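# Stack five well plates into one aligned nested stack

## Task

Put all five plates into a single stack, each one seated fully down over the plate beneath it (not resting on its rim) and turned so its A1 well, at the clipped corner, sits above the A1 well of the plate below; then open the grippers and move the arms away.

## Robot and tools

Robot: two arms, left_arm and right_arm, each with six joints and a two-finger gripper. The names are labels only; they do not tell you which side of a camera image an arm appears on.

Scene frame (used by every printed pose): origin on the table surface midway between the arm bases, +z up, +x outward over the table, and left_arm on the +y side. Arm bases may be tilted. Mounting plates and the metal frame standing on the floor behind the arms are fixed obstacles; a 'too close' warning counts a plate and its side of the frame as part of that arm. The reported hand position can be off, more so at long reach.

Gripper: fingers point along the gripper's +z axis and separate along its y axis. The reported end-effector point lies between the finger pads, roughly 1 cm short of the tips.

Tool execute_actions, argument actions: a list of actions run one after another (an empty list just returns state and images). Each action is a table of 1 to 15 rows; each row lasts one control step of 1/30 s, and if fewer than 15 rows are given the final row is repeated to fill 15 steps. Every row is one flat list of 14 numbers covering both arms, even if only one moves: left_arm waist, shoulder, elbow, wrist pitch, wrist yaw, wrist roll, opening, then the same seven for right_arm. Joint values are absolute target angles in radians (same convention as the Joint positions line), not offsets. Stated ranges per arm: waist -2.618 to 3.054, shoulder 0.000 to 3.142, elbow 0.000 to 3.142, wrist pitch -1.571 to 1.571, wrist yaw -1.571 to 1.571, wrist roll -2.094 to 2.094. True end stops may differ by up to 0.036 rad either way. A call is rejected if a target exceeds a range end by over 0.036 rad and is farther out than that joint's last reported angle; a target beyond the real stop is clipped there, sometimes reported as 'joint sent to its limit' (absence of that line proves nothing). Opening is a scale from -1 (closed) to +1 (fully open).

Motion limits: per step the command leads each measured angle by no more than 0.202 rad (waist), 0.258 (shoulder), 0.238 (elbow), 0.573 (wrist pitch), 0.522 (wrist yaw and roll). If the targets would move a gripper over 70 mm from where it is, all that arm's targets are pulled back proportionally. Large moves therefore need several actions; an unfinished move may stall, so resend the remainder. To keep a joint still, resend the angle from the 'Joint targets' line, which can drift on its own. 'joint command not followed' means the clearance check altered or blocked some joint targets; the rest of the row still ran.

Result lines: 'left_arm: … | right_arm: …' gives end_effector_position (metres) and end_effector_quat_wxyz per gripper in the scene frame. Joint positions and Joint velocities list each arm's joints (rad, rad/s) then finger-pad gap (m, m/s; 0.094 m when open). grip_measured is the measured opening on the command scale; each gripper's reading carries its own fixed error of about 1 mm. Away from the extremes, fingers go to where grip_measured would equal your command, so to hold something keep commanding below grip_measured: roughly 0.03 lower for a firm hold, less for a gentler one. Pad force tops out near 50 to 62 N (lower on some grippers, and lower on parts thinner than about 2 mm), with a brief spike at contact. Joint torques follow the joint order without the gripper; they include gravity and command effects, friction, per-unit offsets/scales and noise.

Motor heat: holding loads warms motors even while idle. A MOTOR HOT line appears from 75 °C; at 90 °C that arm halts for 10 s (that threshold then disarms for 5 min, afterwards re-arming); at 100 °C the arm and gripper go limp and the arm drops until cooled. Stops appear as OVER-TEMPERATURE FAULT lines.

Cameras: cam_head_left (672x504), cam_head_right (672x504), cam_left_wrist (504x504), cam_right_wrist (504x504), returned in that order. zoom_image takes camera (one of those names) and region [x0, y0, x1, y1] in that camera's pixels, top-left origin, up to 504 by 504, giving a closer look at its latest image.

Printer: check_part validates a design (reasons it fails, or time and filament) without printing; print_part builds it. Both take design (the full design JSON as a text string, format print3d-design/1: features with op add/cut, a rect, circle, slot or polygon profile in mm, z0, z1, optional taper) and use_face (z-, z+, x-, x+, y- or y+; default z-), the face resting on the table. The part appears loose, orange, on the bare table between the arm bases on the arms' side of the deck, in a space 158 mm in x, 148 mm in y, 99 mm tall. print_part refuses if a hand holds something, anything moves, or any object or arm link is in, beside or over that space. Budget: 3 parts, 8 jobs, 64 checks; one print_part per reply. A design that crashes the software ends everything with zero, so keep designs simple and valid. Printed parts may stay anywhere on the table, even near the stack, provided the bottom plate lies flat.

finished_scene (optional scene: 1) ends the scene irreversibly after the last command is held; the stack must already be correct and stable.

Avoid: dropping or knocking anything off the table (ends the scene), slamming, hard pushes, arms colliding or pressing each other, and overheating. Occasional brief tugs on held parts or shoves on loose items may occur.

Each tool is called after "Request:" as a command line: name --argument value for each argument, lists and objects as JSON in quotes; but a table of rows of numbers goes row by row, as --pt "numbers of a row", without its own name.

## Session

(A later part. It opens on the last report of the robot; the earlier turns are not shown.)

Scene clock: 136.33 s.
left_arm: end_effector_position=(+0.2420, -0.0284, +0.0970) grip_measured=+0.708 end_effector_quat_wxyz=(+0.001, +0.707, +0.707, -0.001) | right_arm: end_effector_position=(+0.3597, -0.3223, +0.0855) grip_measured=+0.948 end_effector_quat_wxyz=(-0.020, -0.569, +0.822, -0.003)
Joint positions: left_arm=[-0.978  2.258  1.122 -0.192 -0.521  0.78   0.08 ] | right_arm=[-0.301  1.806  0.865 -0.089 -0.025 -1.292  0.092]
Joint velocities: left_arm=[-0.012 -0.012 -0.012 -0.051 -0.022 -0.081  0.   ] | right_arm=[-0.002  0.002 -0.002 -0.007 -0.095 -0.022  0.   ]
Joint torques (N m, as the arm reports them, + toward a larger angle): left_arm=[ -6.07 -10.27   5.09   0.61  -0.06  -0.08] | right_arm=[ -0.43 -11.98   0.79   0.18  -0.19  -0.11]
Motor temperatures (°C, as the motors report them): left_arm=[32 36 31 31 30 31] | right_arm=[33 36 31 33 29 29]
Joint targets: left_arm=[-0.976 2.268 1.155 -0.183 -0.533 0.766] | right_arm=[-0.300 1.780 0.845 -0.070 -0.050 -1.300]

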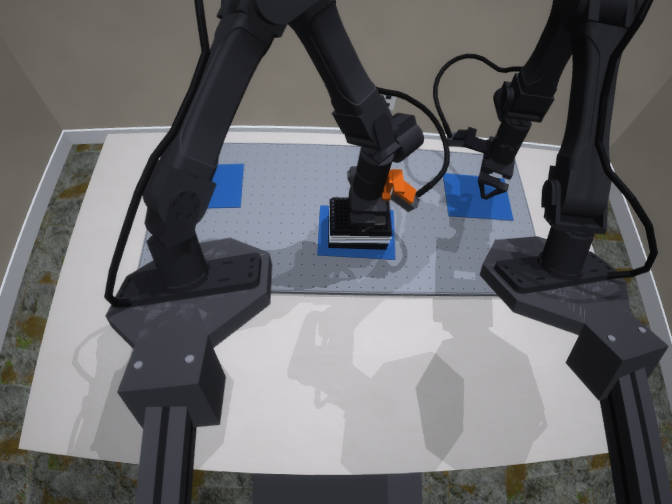

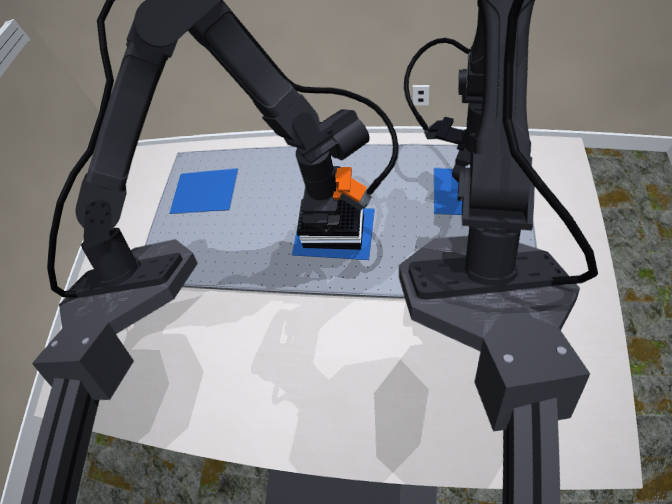

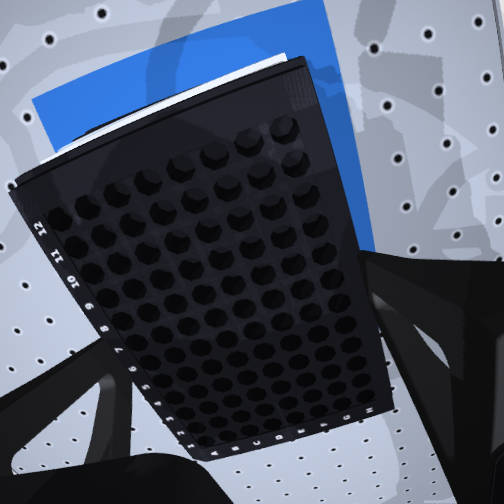

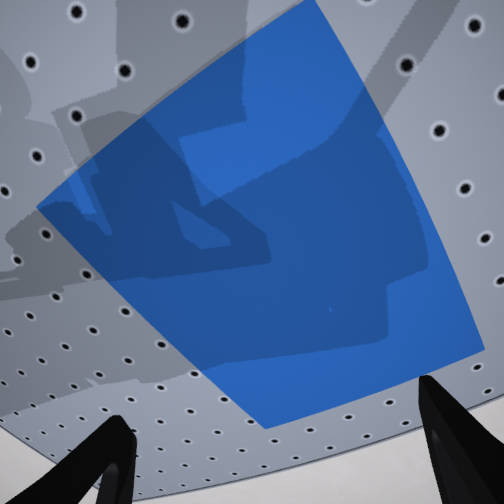

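Request:
execute_actions --actions '[]'

Scene clock: 137.20 s.
left_arm: end_effector_position=(+0.2429, -0.0280, +0.0970) grip_measured=+0.708 end_effector_quat_wxyz=(+0.002, +0.704, +0.710, +0.001) | right_arm: end_effector_position=(+0.3599, -0.3219, +0.0855) grip_measured=+0.948 end_effector_quat_wxyz=(-0.019, -0.570, +0.821, -0.002)
Joint positions: left_arm=[-0.978  2.258  1.122 -0.191 -0.526  0.773  0.08 ] | right_arm=[-0.301  1.806  0.865 -0.089 -0.027 -1.294  0.092]
Joint velocities: left_arm=[-0.002  0.007 -0.007 -0.007 -0.037 -0.007 -0.   ] | right_arm=[ 0.002 -0.007 -0.017  0.051 -0.022 -0.066 -0.   ]
Joint torques (N m, as the arm reports them, + toward a larger angle): left_arm=[ -6.09 -10.25   5.1    0.61  -0.08  -0.09] | right_arm=[ -0.35 -12.04   0.68   0.2   -0.2   -0.08]
Motor temperatures (°C, as the motors report them): left_arm=[32 36 31 31 30 31] | right_arm=[33 36 31 33 29 29]
Joint targets: left_arm=[-0.976 2.268 1.155 -0.183 -0.533 0.766] | right_arm=[-0.300 1.780 0.845 -0.070 -0.050 -1.300]

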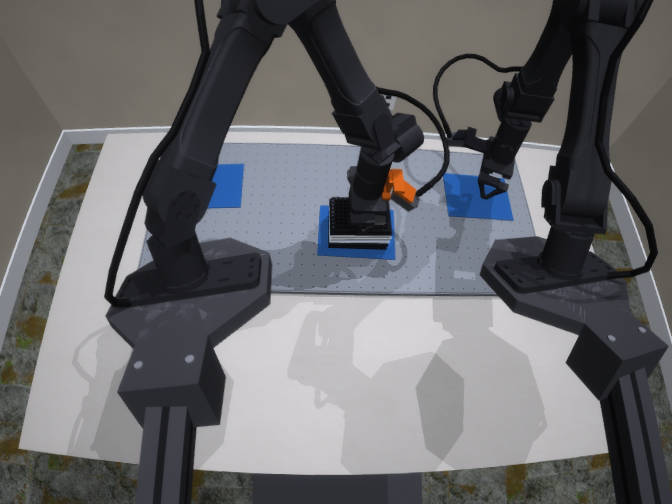

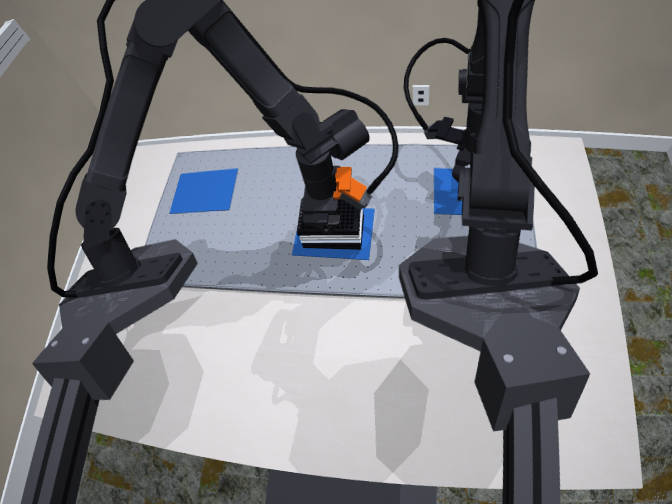

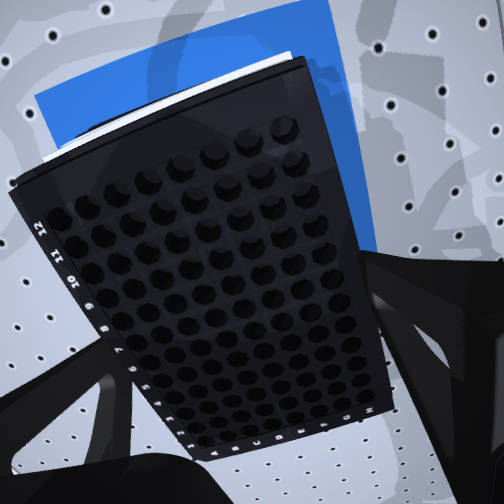

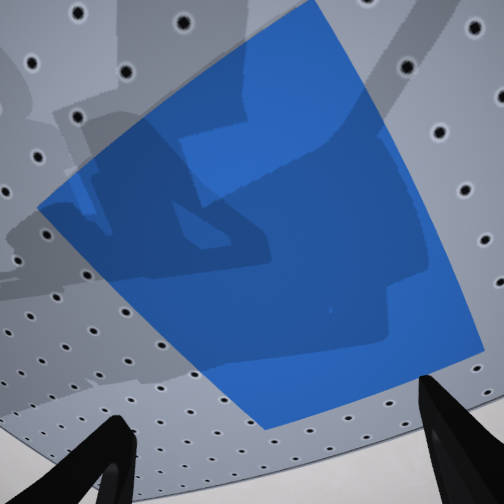

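Request:
zoom_image --camera "cam_left_wrist" --region '[250, 25, 330, 105]'

Request:
zoom_image --camera "cam_left_wrist" --region '[0, 120, 90, 210]'

Region (250, 25, 330, 105) of cam_left_wrist's 504x504 image, scaled by 6.300, with more detail than that image has.

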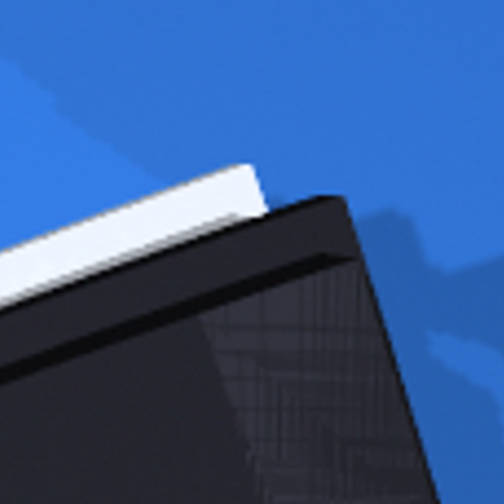

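Region (0, 120, 90, 210) of cam_left_wrist's 504x504 image, scaled by 5.600, with more detail than that image has.

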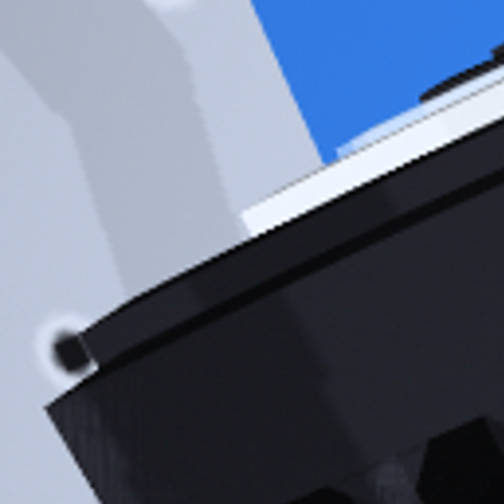

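Request:
execute_actions --actions '[[[-0.9745,2.270,1.1566,-0.182,-0.530,0.770,0.67,-0.300,1.780,0.845,-0.070,-0.050,-1.300,0.95],[-0.973,2.272,1.158,-0.181,-0.528,0.773,0.67,-0.300,1.780,0.845,-0.070,-0.050,-1.300,0.95],[-0.9715,2.274,1.160,-0.1805,-0.526,0.775,0.67,-0.300,1.780,0.845,-0.070,-0.050,-1.300,0.95],[-0.970,2.276,1.1615,-0.180,-0.526,0.777,0.67,-0.300,1.780,0.845,-0.070,-0.050,-1.300,0.95],[-0.9685,2.278,1.163,-0.179,-0.526,0.779,0.67,-0.300,1.780,0.845,-0.070,-0.050,-1.300,0.95],[-0.967,2.280,1.1645,-0.178,-0.526,0.781,0.67,-0.300,1.780,0.845,-0.070,-0.050,-1.300,0.95],[-0.9655,2.282,1.166,-0.177,-0.526,0.783,0.67,-0.300,1.780,0.845,-0.070,-0.050,-1.300,0.95],[-0.964,2.284,1.168,-0.176,-0.526,0.784,0.67,-0.300,1.780,0.845,-0.070,-0.050,-1.300,0.95],[-0.963,2.286,1.1695,-0.1755,-0.526,0.785,0.67,-0.300,1.780,0.845,-0.070,-0.050,-1.300,0.95],[-0.962,2.288,1.171,-0.175,-0.526,0.786,0.67,-0.300,1.780,0.845,-0.070,-0.050,-1.300,0.95]]]'

Request:
execute_actions --actions '[]'

Scene clock: 138.73 s.
left_arm: end_effector_position=(+0.2559, -0.0318, +0.0968) grip_measured=+0.708 end_effector_quat_wxyz=(+0.013, +0.695, +0.719, +0.003) | right_arm: end_effector_position=(+0.3599, -0.3219, +0.0855) grip_measured=+0.948 end_effector_quat_wxyz=(-0.019, -0.570, +0.821, -0.002)
Joint positions: left_arm=[-0.964  2.258  1.147 -0.181 -0.526  0.778  0.08 ] | right_arm=[-0.301  1.806  0.865 -0.089 -0.027 -1.294  0.092]
Joint velocities: left_arm=[-0.007 -0.002 -0.007  0.066 -0.037 -0.037 -0.   ] | right_arm=[-0.007 -0.017 -0.007  0.022 -0.022  0.007 -0.   ]
Joint torques (N m, as the arm reports them, + toward a larger angle): left_arm=[-6.23 -8.66  4.54  0.62 -0.02  0.07] | right_arm=[ -0.39 -12.04   0.75   0.2   -0.22  -0.06]
Motor temperatures (°C, as the motors report them): left_arm=[32 36 31 31 30 31] | right_arm=[33 36 31 33 29 29]
Joint targets: left_arm=[-0.962 2.288 1.171 -0.175 -0.526 0.786] | right_arm=[-0.300 1.780 0.845 -0.070 -0.050 -1.300]

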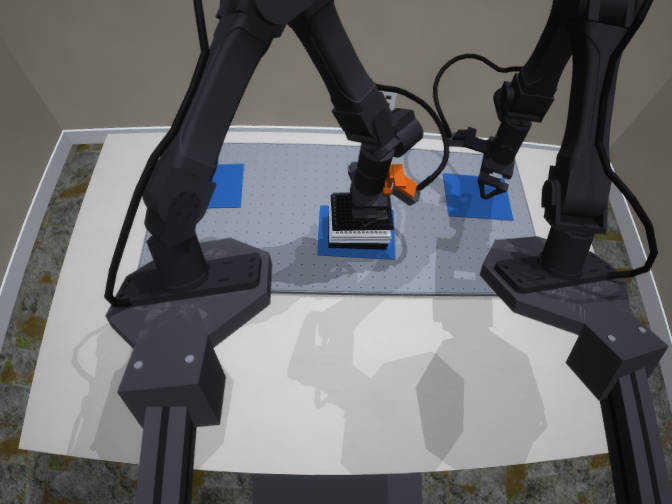

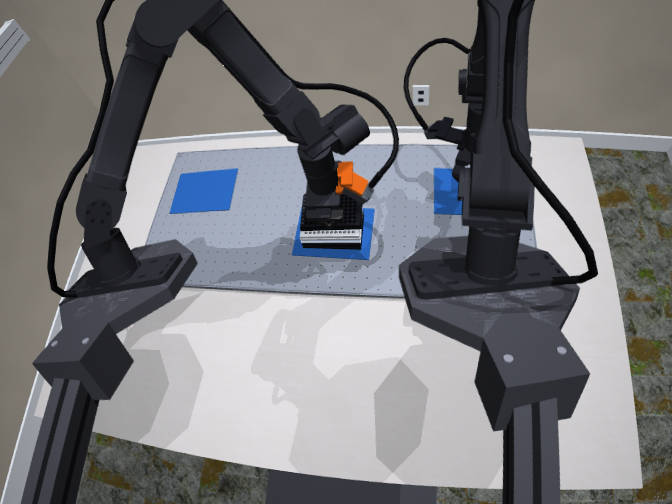

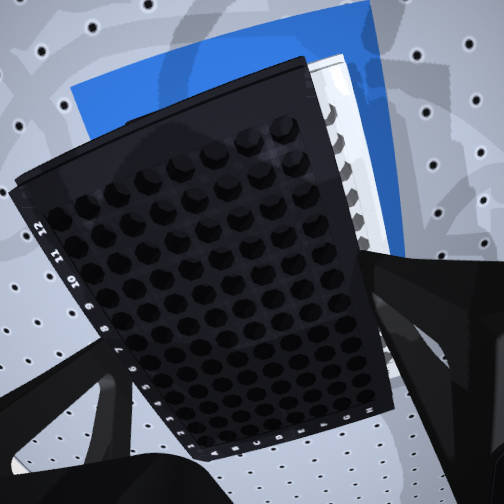

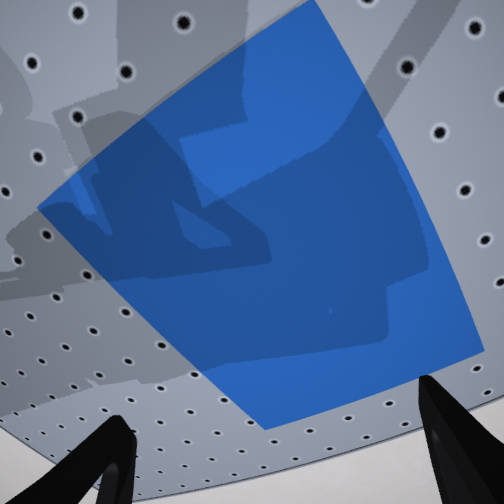

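Scene clock: 138.73 s.
left_arm: end_effector_position=(+0.2559, -0.0318, +0.0968) grip_measured=+0.708 end_effector_quat_wxyz=(+0.013, +0.695, +0.719, +0.003) | right_arm: end_effector_position=(+0.3599, -0.3219, +0.0855) grip_measured=+0.948 end_effector_quat_wxyz=(-0.019, -0.570, +0.821, -0.002)
Joint positions: left_arm=[-0.964  2.258  1.147 -0.181 -0.526  0.778  0.08 ] | right_arm=[-0.301  1.806  0.865 -0.089 -0.027 -1.294  0.092]
Joint velocities: left_arm=[-0.007 -0.002 -0.007  0.066 -0.037 -0.037 -0.   ] | right_arm=[-0.007 -0.017 -0.007  0.022 -0.022  0.007 -0.   ]
Joint torques (N m, as the arm reports them, + toward a larger angle): left_arm=[-6.23 -8.66  4.54  0.62 -0.02  0.07] | right_arm=[ -0.39 -12.04   0.75   0.2   -0.22  -0.06]
Motor temperatures (°C, as the motors report them): left_arm=[32 36 31 31 30 31] | right_arm=[33 36 31 33 29 29]
Joint targets: left_arm=[-0.962 2.288 1.171 -0.175 -0.526 0.786] | right_arm=[-0.300 1.780 0.845 -0.070 -0.050 -1.300]

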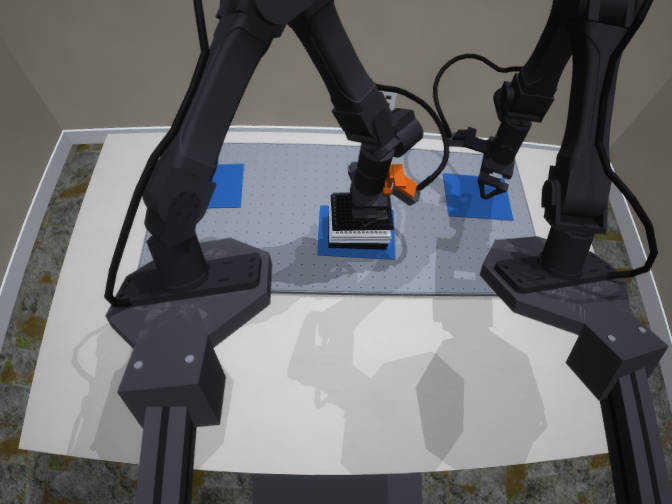

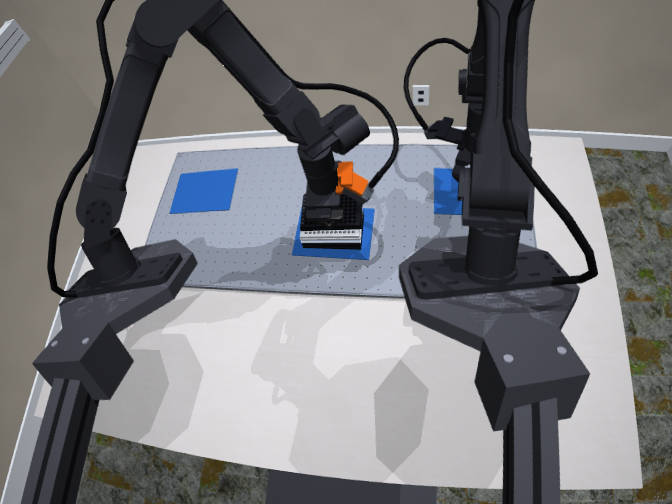

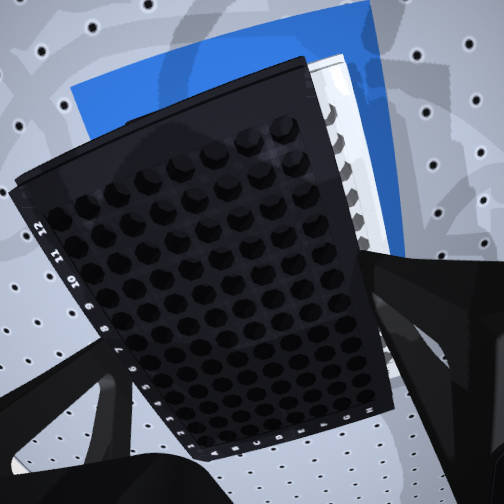

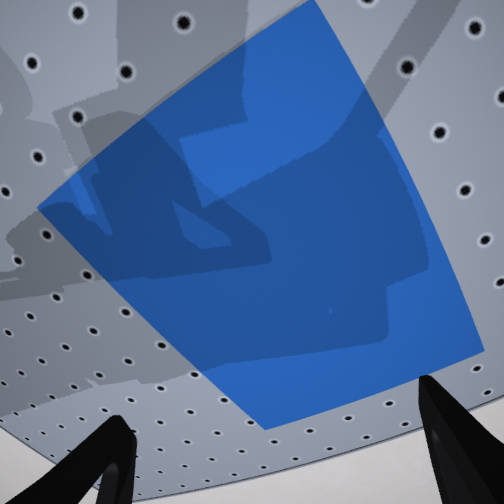

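Request:
execute_actions --actions '[[[-0.974,2.306,1.104,-0.177,-0.526,0.780,0.67,-0.300,1.780,0.845,-0.070,-0.050,-1.300,0.95],[-0.976,2.306,1.104,-0.177,-0.526,0.780,0.67,-0.300,1.780,0.845,-0.070,-0.050,-1.300,0.95],[-0.976,2.290,1.148,-0.177,-0.526,0.780,0.67,-0.300,1.780,0.845,-0.070,-0.050,-1.300,0.95]]]'

Scene clock: 139.43 s.
left_arm: end_effector_position=(+0.2510, -0.0301, +0.0930) grip_measured=+0.708 end_effector_quat_wxyz=(+0.007, +0.698, +0.716, +0.003) | right_arm: end_effector_position=(+0.3599, -0.3219, +0.0855) grip_measured=+0.948 end_effector_quat_wxyz=(-0.019, -0.570, +0.821, -0.002)
Joint positions: left_arm=[-0.964  2.271  1.142 -0.177 -0.526  0.778  0.08 ] | right_arm=[-0.301  1.806  0.865 -0.089 -0.027 -1.294  0.092]
Joint velocities: left_arm=[-0.007 -0.012 -0.002  0.037  0.022 -0.066  0.   ] | right_arm=[ 0.007 -0.007  0.007  0.007  0.022  0.066  0.001]
Joint torques (N m, as the arm reports them, + toward a larger angle): left_arm=[-7.35 -9.48  2.94  0.55 -0.01  0.  ] | right_arm=[ -0.43 -12.03   0.75   0.19  -0.21  -0.08]
Motor temperatures (°C, as the motors report them): left_arm=[32 36 31 31 30 31] | right_arm=[33 36 31 33 29 29]
Joint targets: left_arm=[-0.976 2.290 1.148 -0.177 -0.526 0.780] | right_arm=[-0.300 1.780 0.845 -0.070 -0.050 -1.300]

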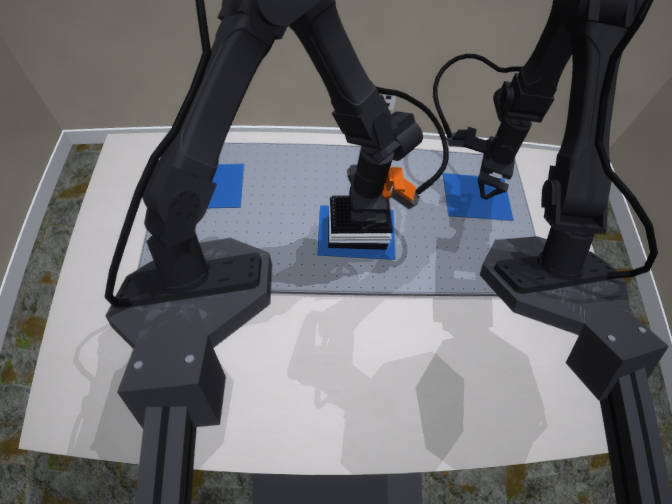

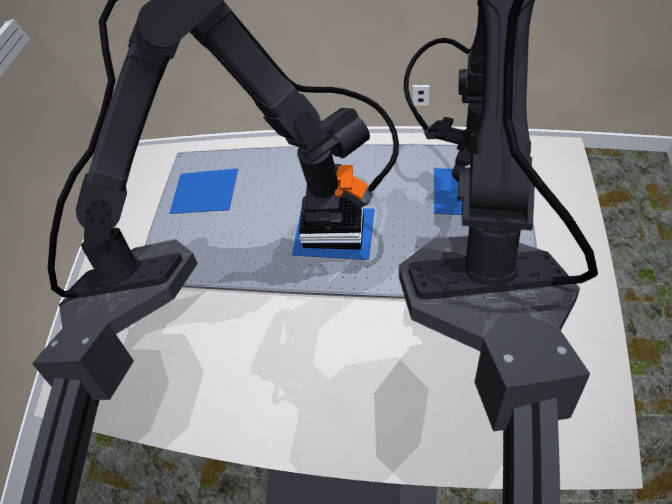

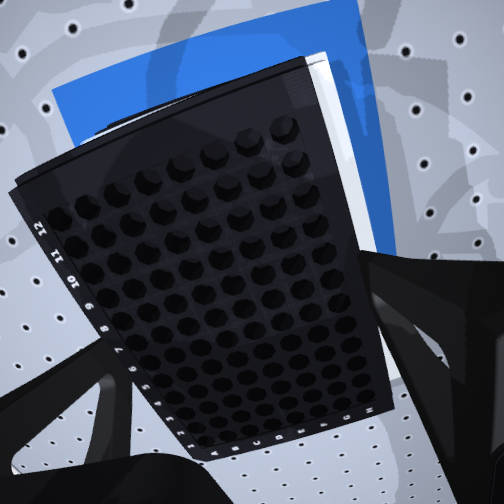

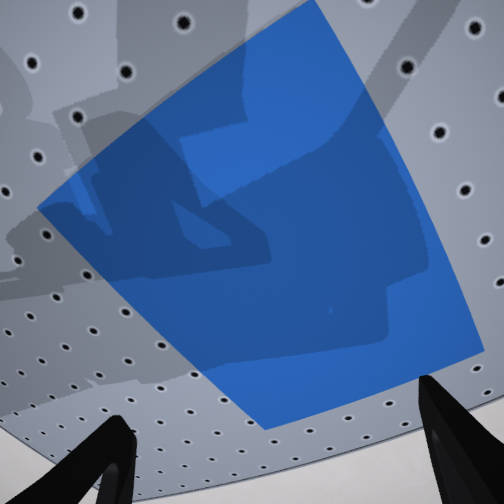

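Request:
execute_actions --actions '[[[-0.990,2.317,1.097,-0.212,-0.526,0.780,0.67,-0.300,1.780,0.845,-0.070,-0.050,-1.300,0.95],[-0.990,2.290,1.120,-0.195,-0.526,0.780,0.67,-0.300,1.780,0.845,-0.070,-0.050,-1.300,0.95],[-0.972,2.290,1.146,-0.186,-0.526,0.780,0.67,-0.300,1.780,0.845,-0.070,-0.050,-1.300,0.95]]]'

Scene clock: 140.27 s.
left_arm: end_effector_position=(+0.2479, -0.0295, +0.0925) grip_measured=+0.708 end_effector_quat_wxyz=(+0.004, +0.701, +0.714, +0.003) | right_arm: end_effector_position=(+0.3599, -0.3219, +0.0855) grip_measured=+0.948 end_effector_quat_wxyz=(-0.019, -0.570, +0.821, -0.002)
Joint positions: left_arm=[-0.967  2.274  1.14  -0.182 -0.526  0.778  0.08 ] | right_arm=[-0.301  1.806  0.865 -0.089 -0.027 -1.294  0.092]
Joint velocities: left_arm=[-0.012  0.002  0.007 -0.022  0.007 -0.066 -0.   ] | right_arm=[ 0.002 -0.007 -0.007 -0.081 -0.051  0.022  0.   ]
Joint torques (N m, as the arm reports them, + toward a larger angle): left_arm=[-6.74 -9.77  2.87  0.48 -0.01  0.01] | right_arm=[ -0.41 -12.02   0.76   0.21  -0.2   -0.08]
Motor temperatures (°C, as the motors report them): left_arm=[32 36 31 31 30 31] | right_arm=[33 37 31 33 29 29]
Joint targets: left_arm=[-0.972 2.290 1.146 -0.186 -0.526 0.780] | right_arm=[-0.300 1.780 0.845 -0.070 -0.050 -1.300]

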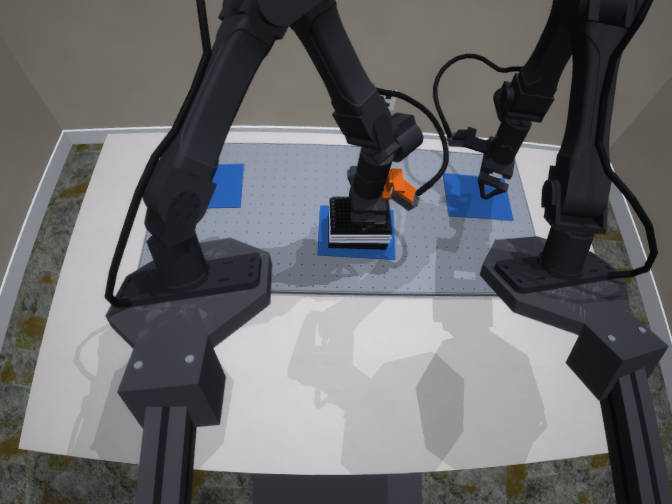

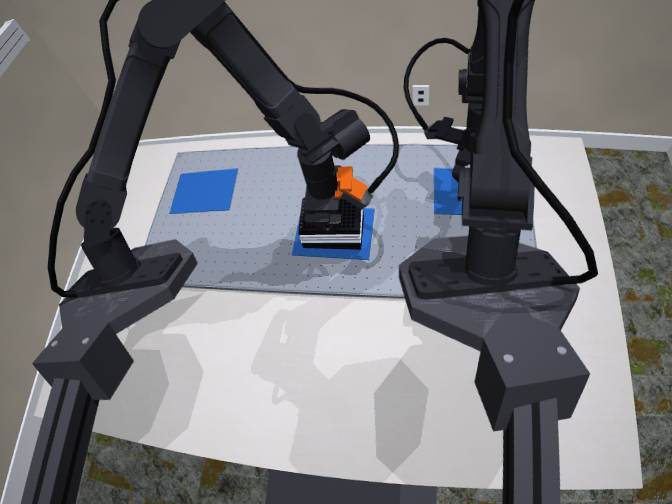

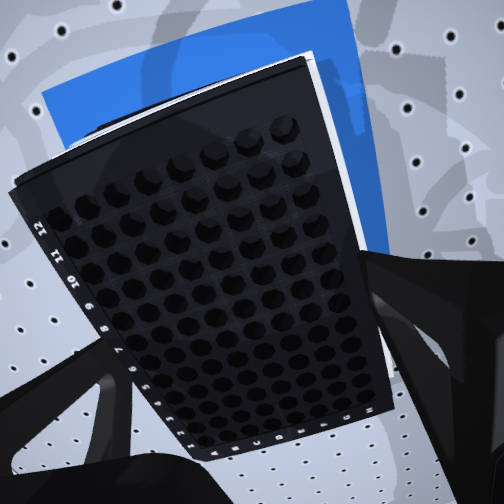

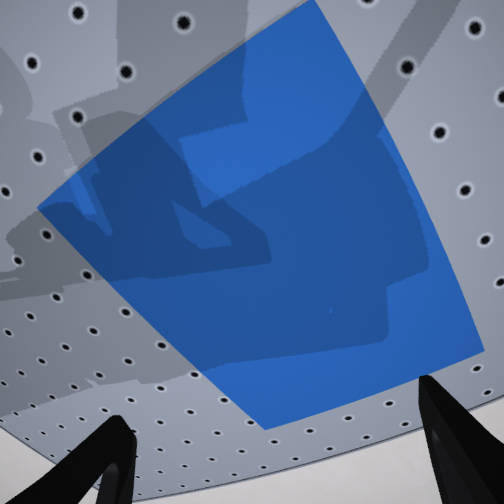

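Request:
execute_actions --actions '[[[-0.970,2.318,1.146,-0.186,-0.526,0.780,0.67,-0.300,1.780,0.845,-0.070,-0.050,-1.300,0.95],[-0.970,2.312,1.146,-0.186,-0.526,0.780,0.67,-0.300,1.780,0.845,-0.070,-0.050,-1.300,0.95],[-0.970,2.292,1.146,-0.186,-0.526,0.780,0.67,-0.300,1.780,0.845,-0.070,-0.050,-1.300,0.95]]]'

Request:
zoom_image --camera "cam_left_wrist" --region '[260, 25, 340, 105]'

Request:
zoom_image --camera "cam_left_wrist" --region '[0, 120, 90, 210]'

Scene clock: 140.93 s.
left_arm: end_effector_position=(+0.2466, -0.0292, +0.0913) grip_measured=+0.708 end_effector_quat_wxyz=(+0.002, +0.701, +0.713, +0.003) | right_arm: end_effector_position=(+0.3599, -0.3219, +0.0855) grip_measured=+0.948 end_effector_quat_wxyz=(-0.019, -0.570, +0.821, -0.002)
Joint positions: left_arm=[-0.967  2.278  1.14  -0.181 -0.526  0.778  0.08 ] | right_arm=[-0.301  1.806  0.865 -0.089 -0.027 -1.294  0.092]
Joint velocities: left_arm=[ 0.022  0.007  0.002 -0.007 -0.037 -0.051  0.   ] | right_arm=[ 0.007 -0.002 -0.007 -0.066  0.051 -0.007  0.001]
Joint torques (N m, as the arm reports them, + toward a larger angle): left_arm=[ -6.53 -10.01   2.77   0.48   0.     0.01] | right_arm=[ -0.38 -12.     0.73   0.19  -0.21  -0.06]
Motor temperatures (°C, as the motors report them): left_arm=[32 36 31 31 30 31] | right_arm=[33 37 31 33 29 29]
Joint targets: left_arm=[-0.970 2.292 1.146 -0.186 -0.526 0.780] | right_arm=[-0.300 1.780 0.845 -0.070 -0.050 -1.300]

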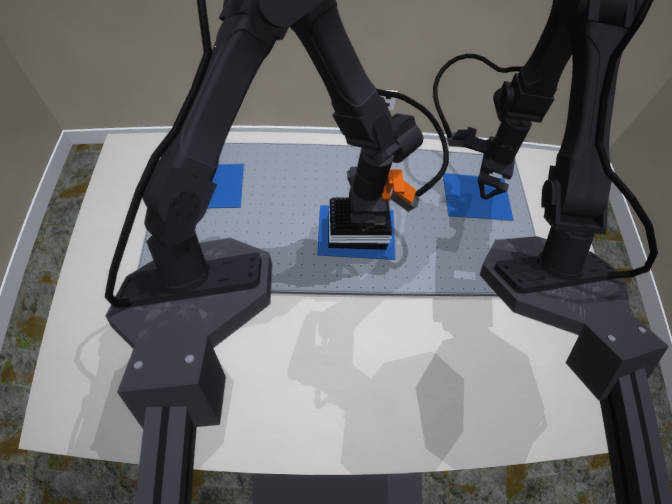

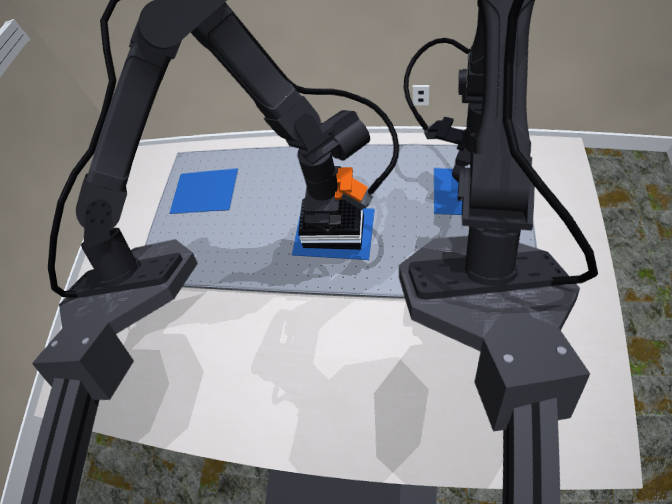

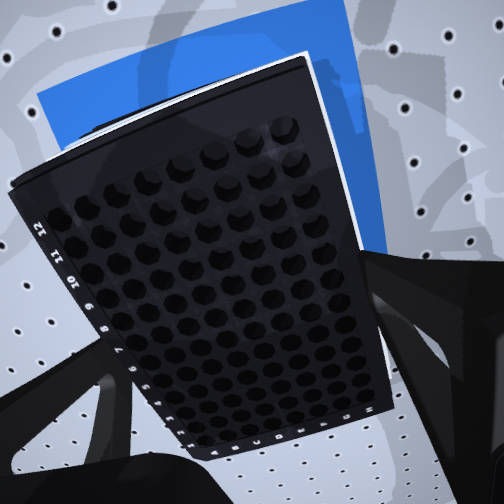

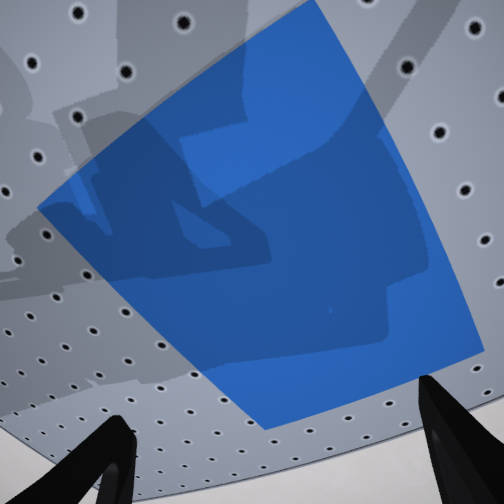

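Region (260, 25, 340, 105) of cam_left_wrist's 504x504 image, scaled by 6.300, with more detail than that image has.

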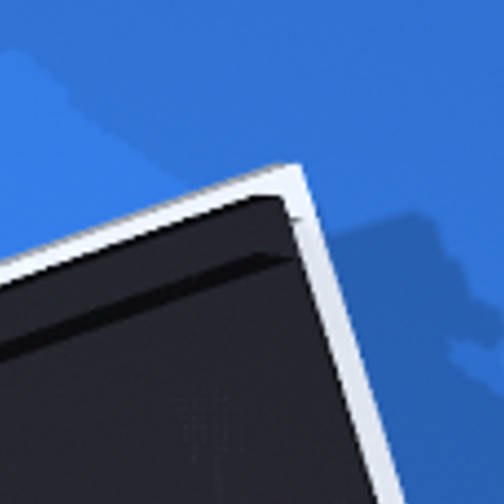

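Region (0, 120, 90, 210) of cam_left_wrist's 504x504 image, scaled by 5.600, with more detail than that image has.

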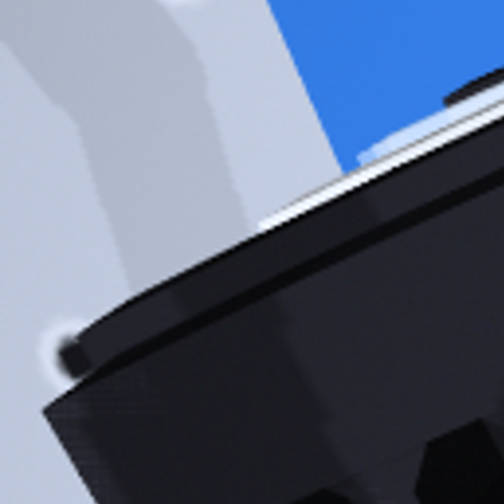

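Request:
zoom_image --camera "cam_left_wrist" --region '[345, 340, 425, 420]'

Request:
zoom_image --camera "cam_left_wrist" --region '[310, 180, 390, 260]'

Region (345, 340, 425, 420) of cam_left_wrist's 504x504 image, scaled by 6.300, with more detail than that image has.

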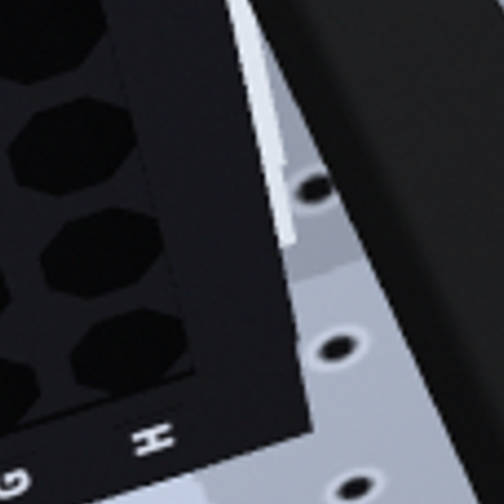

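Region (310, 180, 390, 260) of cam_left_wrist's 504x504 image, scaled by 6.300, with more detail than that image has.

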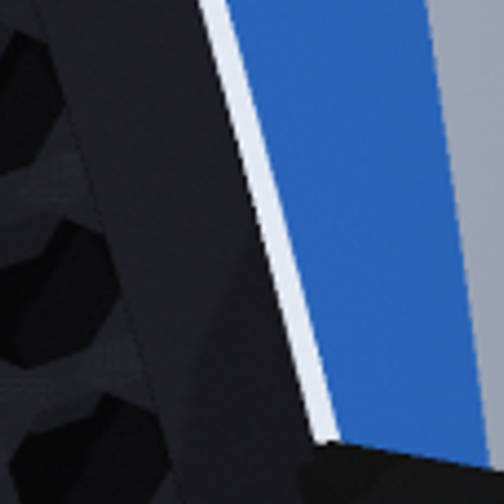

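Request:
execute_actions --actions '[[[-0.968,2.322,1.100,-0.180,-0.526,0.785,0.67,-0.300,1.780,0.845,-0.070,-0.050,-1.300,0.95],[-0.968,2.318,1.102,-0.175,-0.526,0.790,0.67,-0.300,1.780,0.845,-0.070,-0.050,-1.300,0.95],[-0.968,2.296,1.142,-0.170,-0.526,0.795,0.67,-0.300,1.780,0.845,-0.070,-0.050,-1.300,0.95],[-0.968,2.296,1.142,-0.166,-0.526,0.795,0.67,-0.300,1.780,0.845,-0.070,-0.050,-1.300,0.95]]]'

Request:
zoom_image --camera "cam_left_wrist" --region '[260, 25, 340, 105]'

Request:
zoom_image --camera "cam_left_wrist" --region '[0, 120, 90, 210]'

Scene clock: 142.77 s.
left_arm: end_effector_position=(+0.2457, -0.0290, +0.0904) grip_measured=+0.708 end_effector_quat_wxyz=(+0.003, +0.703, +0.712, +0.003) | right_arm: end_effector_position=(+0.3599, -0.3219, +0.0855) grip_measured=+0.948 end_effector_quat_wxyz=(-0.019, -0.570, +0.821, -0.002)
Joint positions: left_arm=[-0.967  2.28   1.137 -0.175 -0.526  0.783  0.08 ] | right_arm=[-0.301  1.806  0.865 -0.089 -0.027 -1.294  0.092]
Joint velocities: left_arm=[-0.002  0.007 -0.007 -0.007 -0.051 -0.037 -0.001] | right_arm=[ 0.002 -0.007 -0.002 -0.066 -0.022 -0.051  0.001]
Joint torques (N m, as the arm reports them, + toward a larger angle): left_arm=[-6.39 -9.82  2.73  0.62 -0.01  0.13] | right_arm=[ -0.4  -12.06   0.76   0.2   -0.23  -0.07]
Motor temperatures (°C, as the motors report them): left_arm=[32 36 31 31 30 31] | right_arm=[33 37 31 33 29 29]
Joint targets: left_arm=[-0.968 2.296 1.142 -0.166 -0.526 0.795] | right_arm=[-0.300 1.780 0.845 -0.070 -0.050 -1.300]

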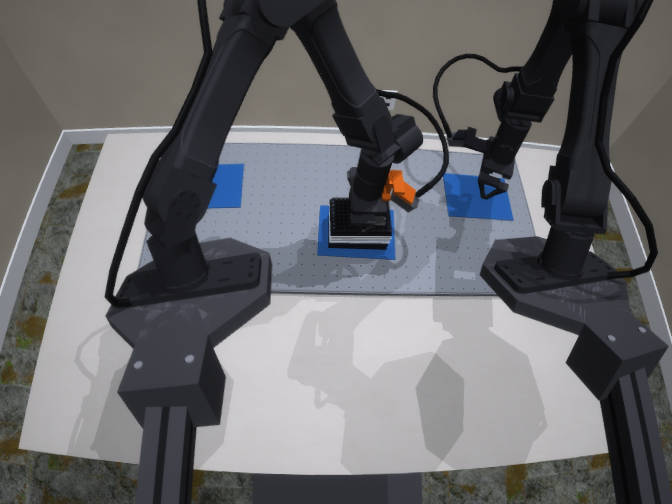

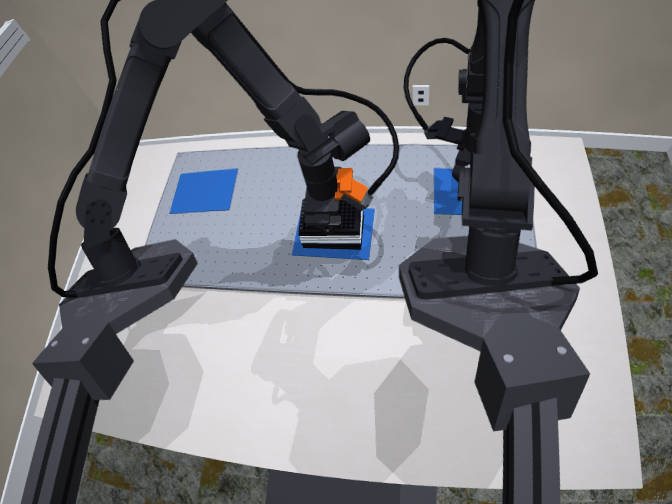

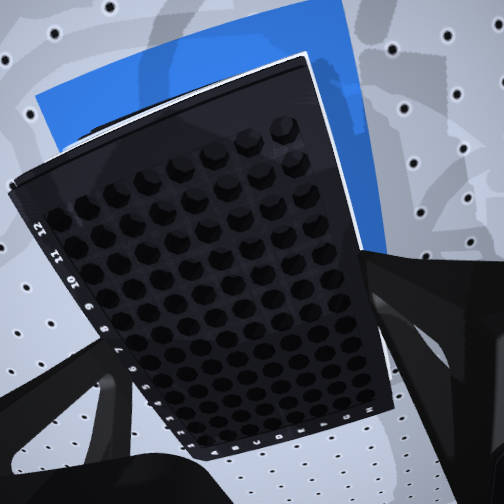

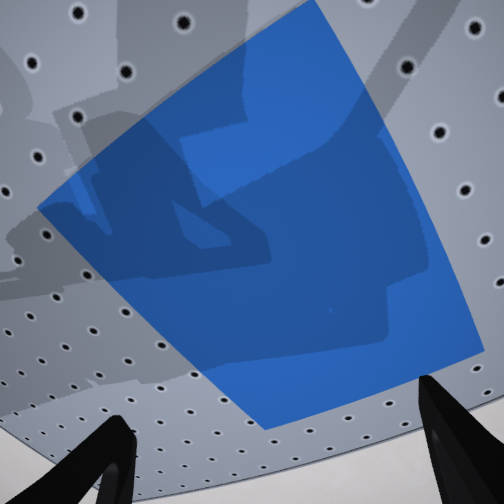

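Region (260, 25, 340, 105) of cam_left_wrist's 504x504 image, scaled by 6.300, with more detail than that image has.

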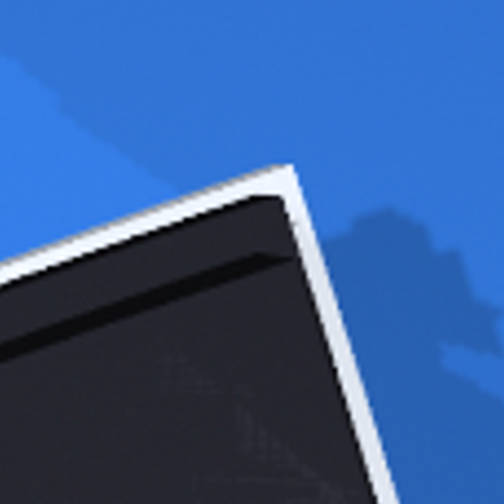

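Region (0, 120, 90, 210) of cam_left_wrist's 504x504 image, scaled by 5.600, with more detail than that image has.

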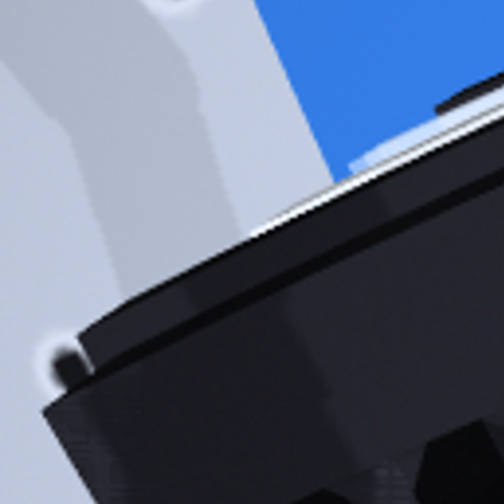

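Request:
execute_actions --actions '[[[-0.955,2.326,1.142,-0.162,-0.526,0.798,0.67,-0.300,1.780,0.845,-0.070,-0.050,-1.300,0.95],[-0.955,2.326,1.142,-0.158,-0.526,0.800,0.67,-0.300,1.780,0.845,-0.070,-0.050,-1.300,0.95],[-0.961,2.318,1.142,-0.155,-0.526,0.802,0.67,-0.300,1.780,0.845,-0.070,-0.050,-1.300,0.95],[-0.961,2.304,1.142,-0.153,-0.526,0.802,0.67,-0.300,1.780,0.845,-0.070,-0.050,-1.300,0.95]]]'

Request:
zoom_image --camera "cam_left_wrist" --region '[260, 25, 340, 105]'

Request:
zoom_image --camera "cam_left_wrist" --region '[0, 120, 90, 210]'

Scene clock: 144.70 s.
left_arm: end_effector_position=(+0.2460, -0.0293, +0.0904) grip_measured=+0.708 end_effector_quat_wxyz=(+0.003, +0.704, +0.710, +0.003) | right_arm: end_effector_position=(+0.3599, -0.3219, +0.0855) grip_measured=+0.948 end_effector_quat_wxyz=(-0.019, -0.570, +0.821, -0.002)
Joint positions: left_arm=[-0.967  2.28   1.137 -0.173 -0.526  0.789  0.08 ] | right_arm=[-0.301  1.806  0.865 -0.089 -0.027 -1.294  0.092]
Joint velocities: left_arm=[ 0.007  0.012 -0.002  0.066 -0.022  0.007  0.   ] | right_arm=[-0.012  0.002 -0.007  0.051 -0.022 -0.007 -0.   ]
Joint torques (N m, as the arm reports them, + toward a larger angle): left_arm=[-5.78 -9.07  2.72  0.77 -0.01  0.14] | right_arm=[ -0.33 -12.     0.73   0.18  -0.21  -0.07]
Motor temperatures (°C, as the motors report them): left_arm=[32 36 31 31 30 31] | right_arm=[33 37 31 33 29 29]
Joint targets: left_arm=[-0.961 2.304 1.142 -0.153 -0.526 0.802] | right_arm=[-0.300 1.780 0.845 -0.070 -0.050 -1.300]

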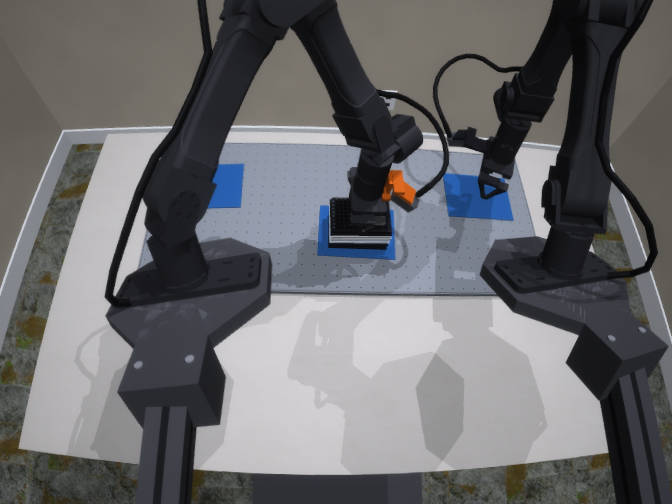

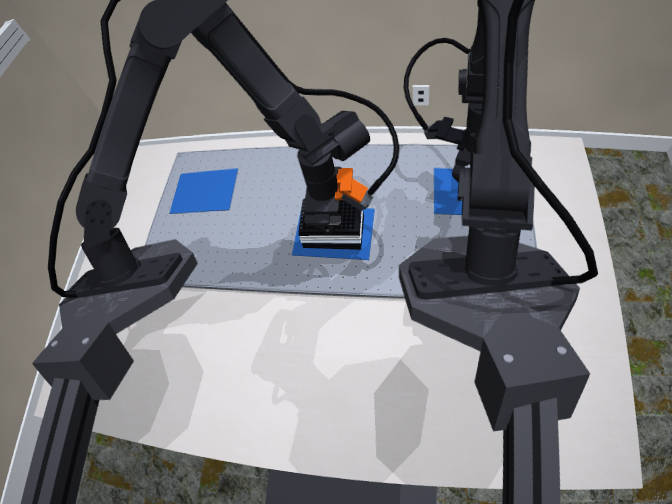

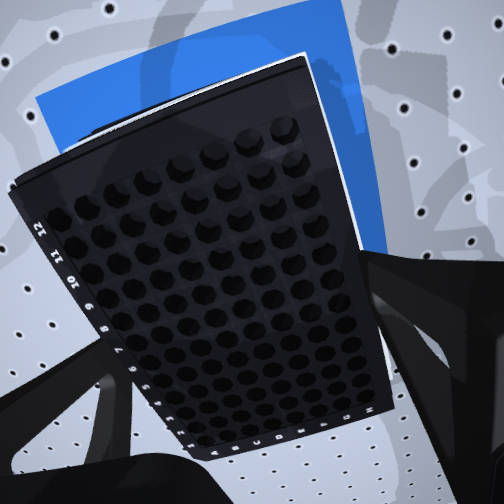

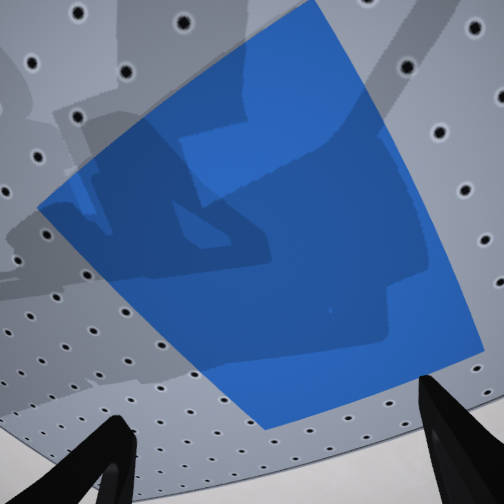

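Region (260, 25, 340, 105) of cam_left_wrist's 504x504 image, scaled by 6.300, with more detail than that image has.

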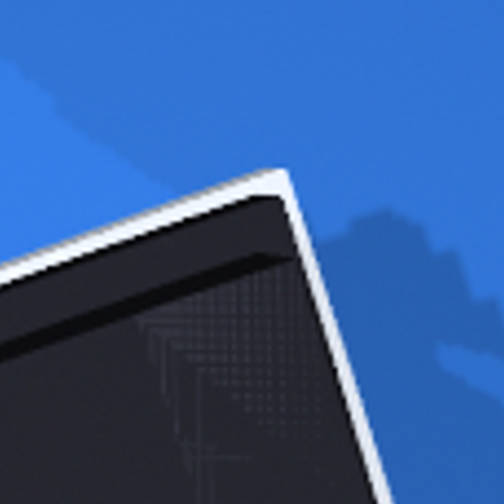

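Region (0, 120, 90, 210) of cam_left_wrist's 504x504 image, scaled by 5.600, with more detail than that image has.

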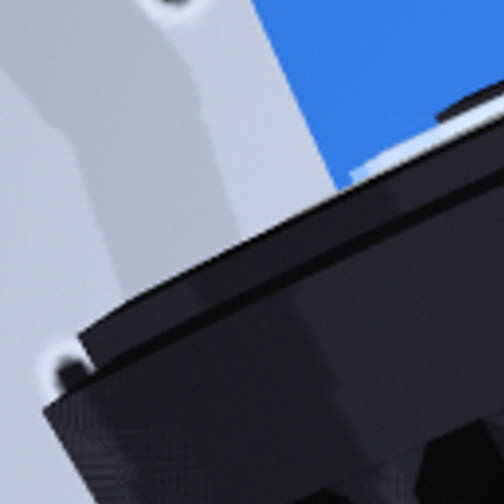

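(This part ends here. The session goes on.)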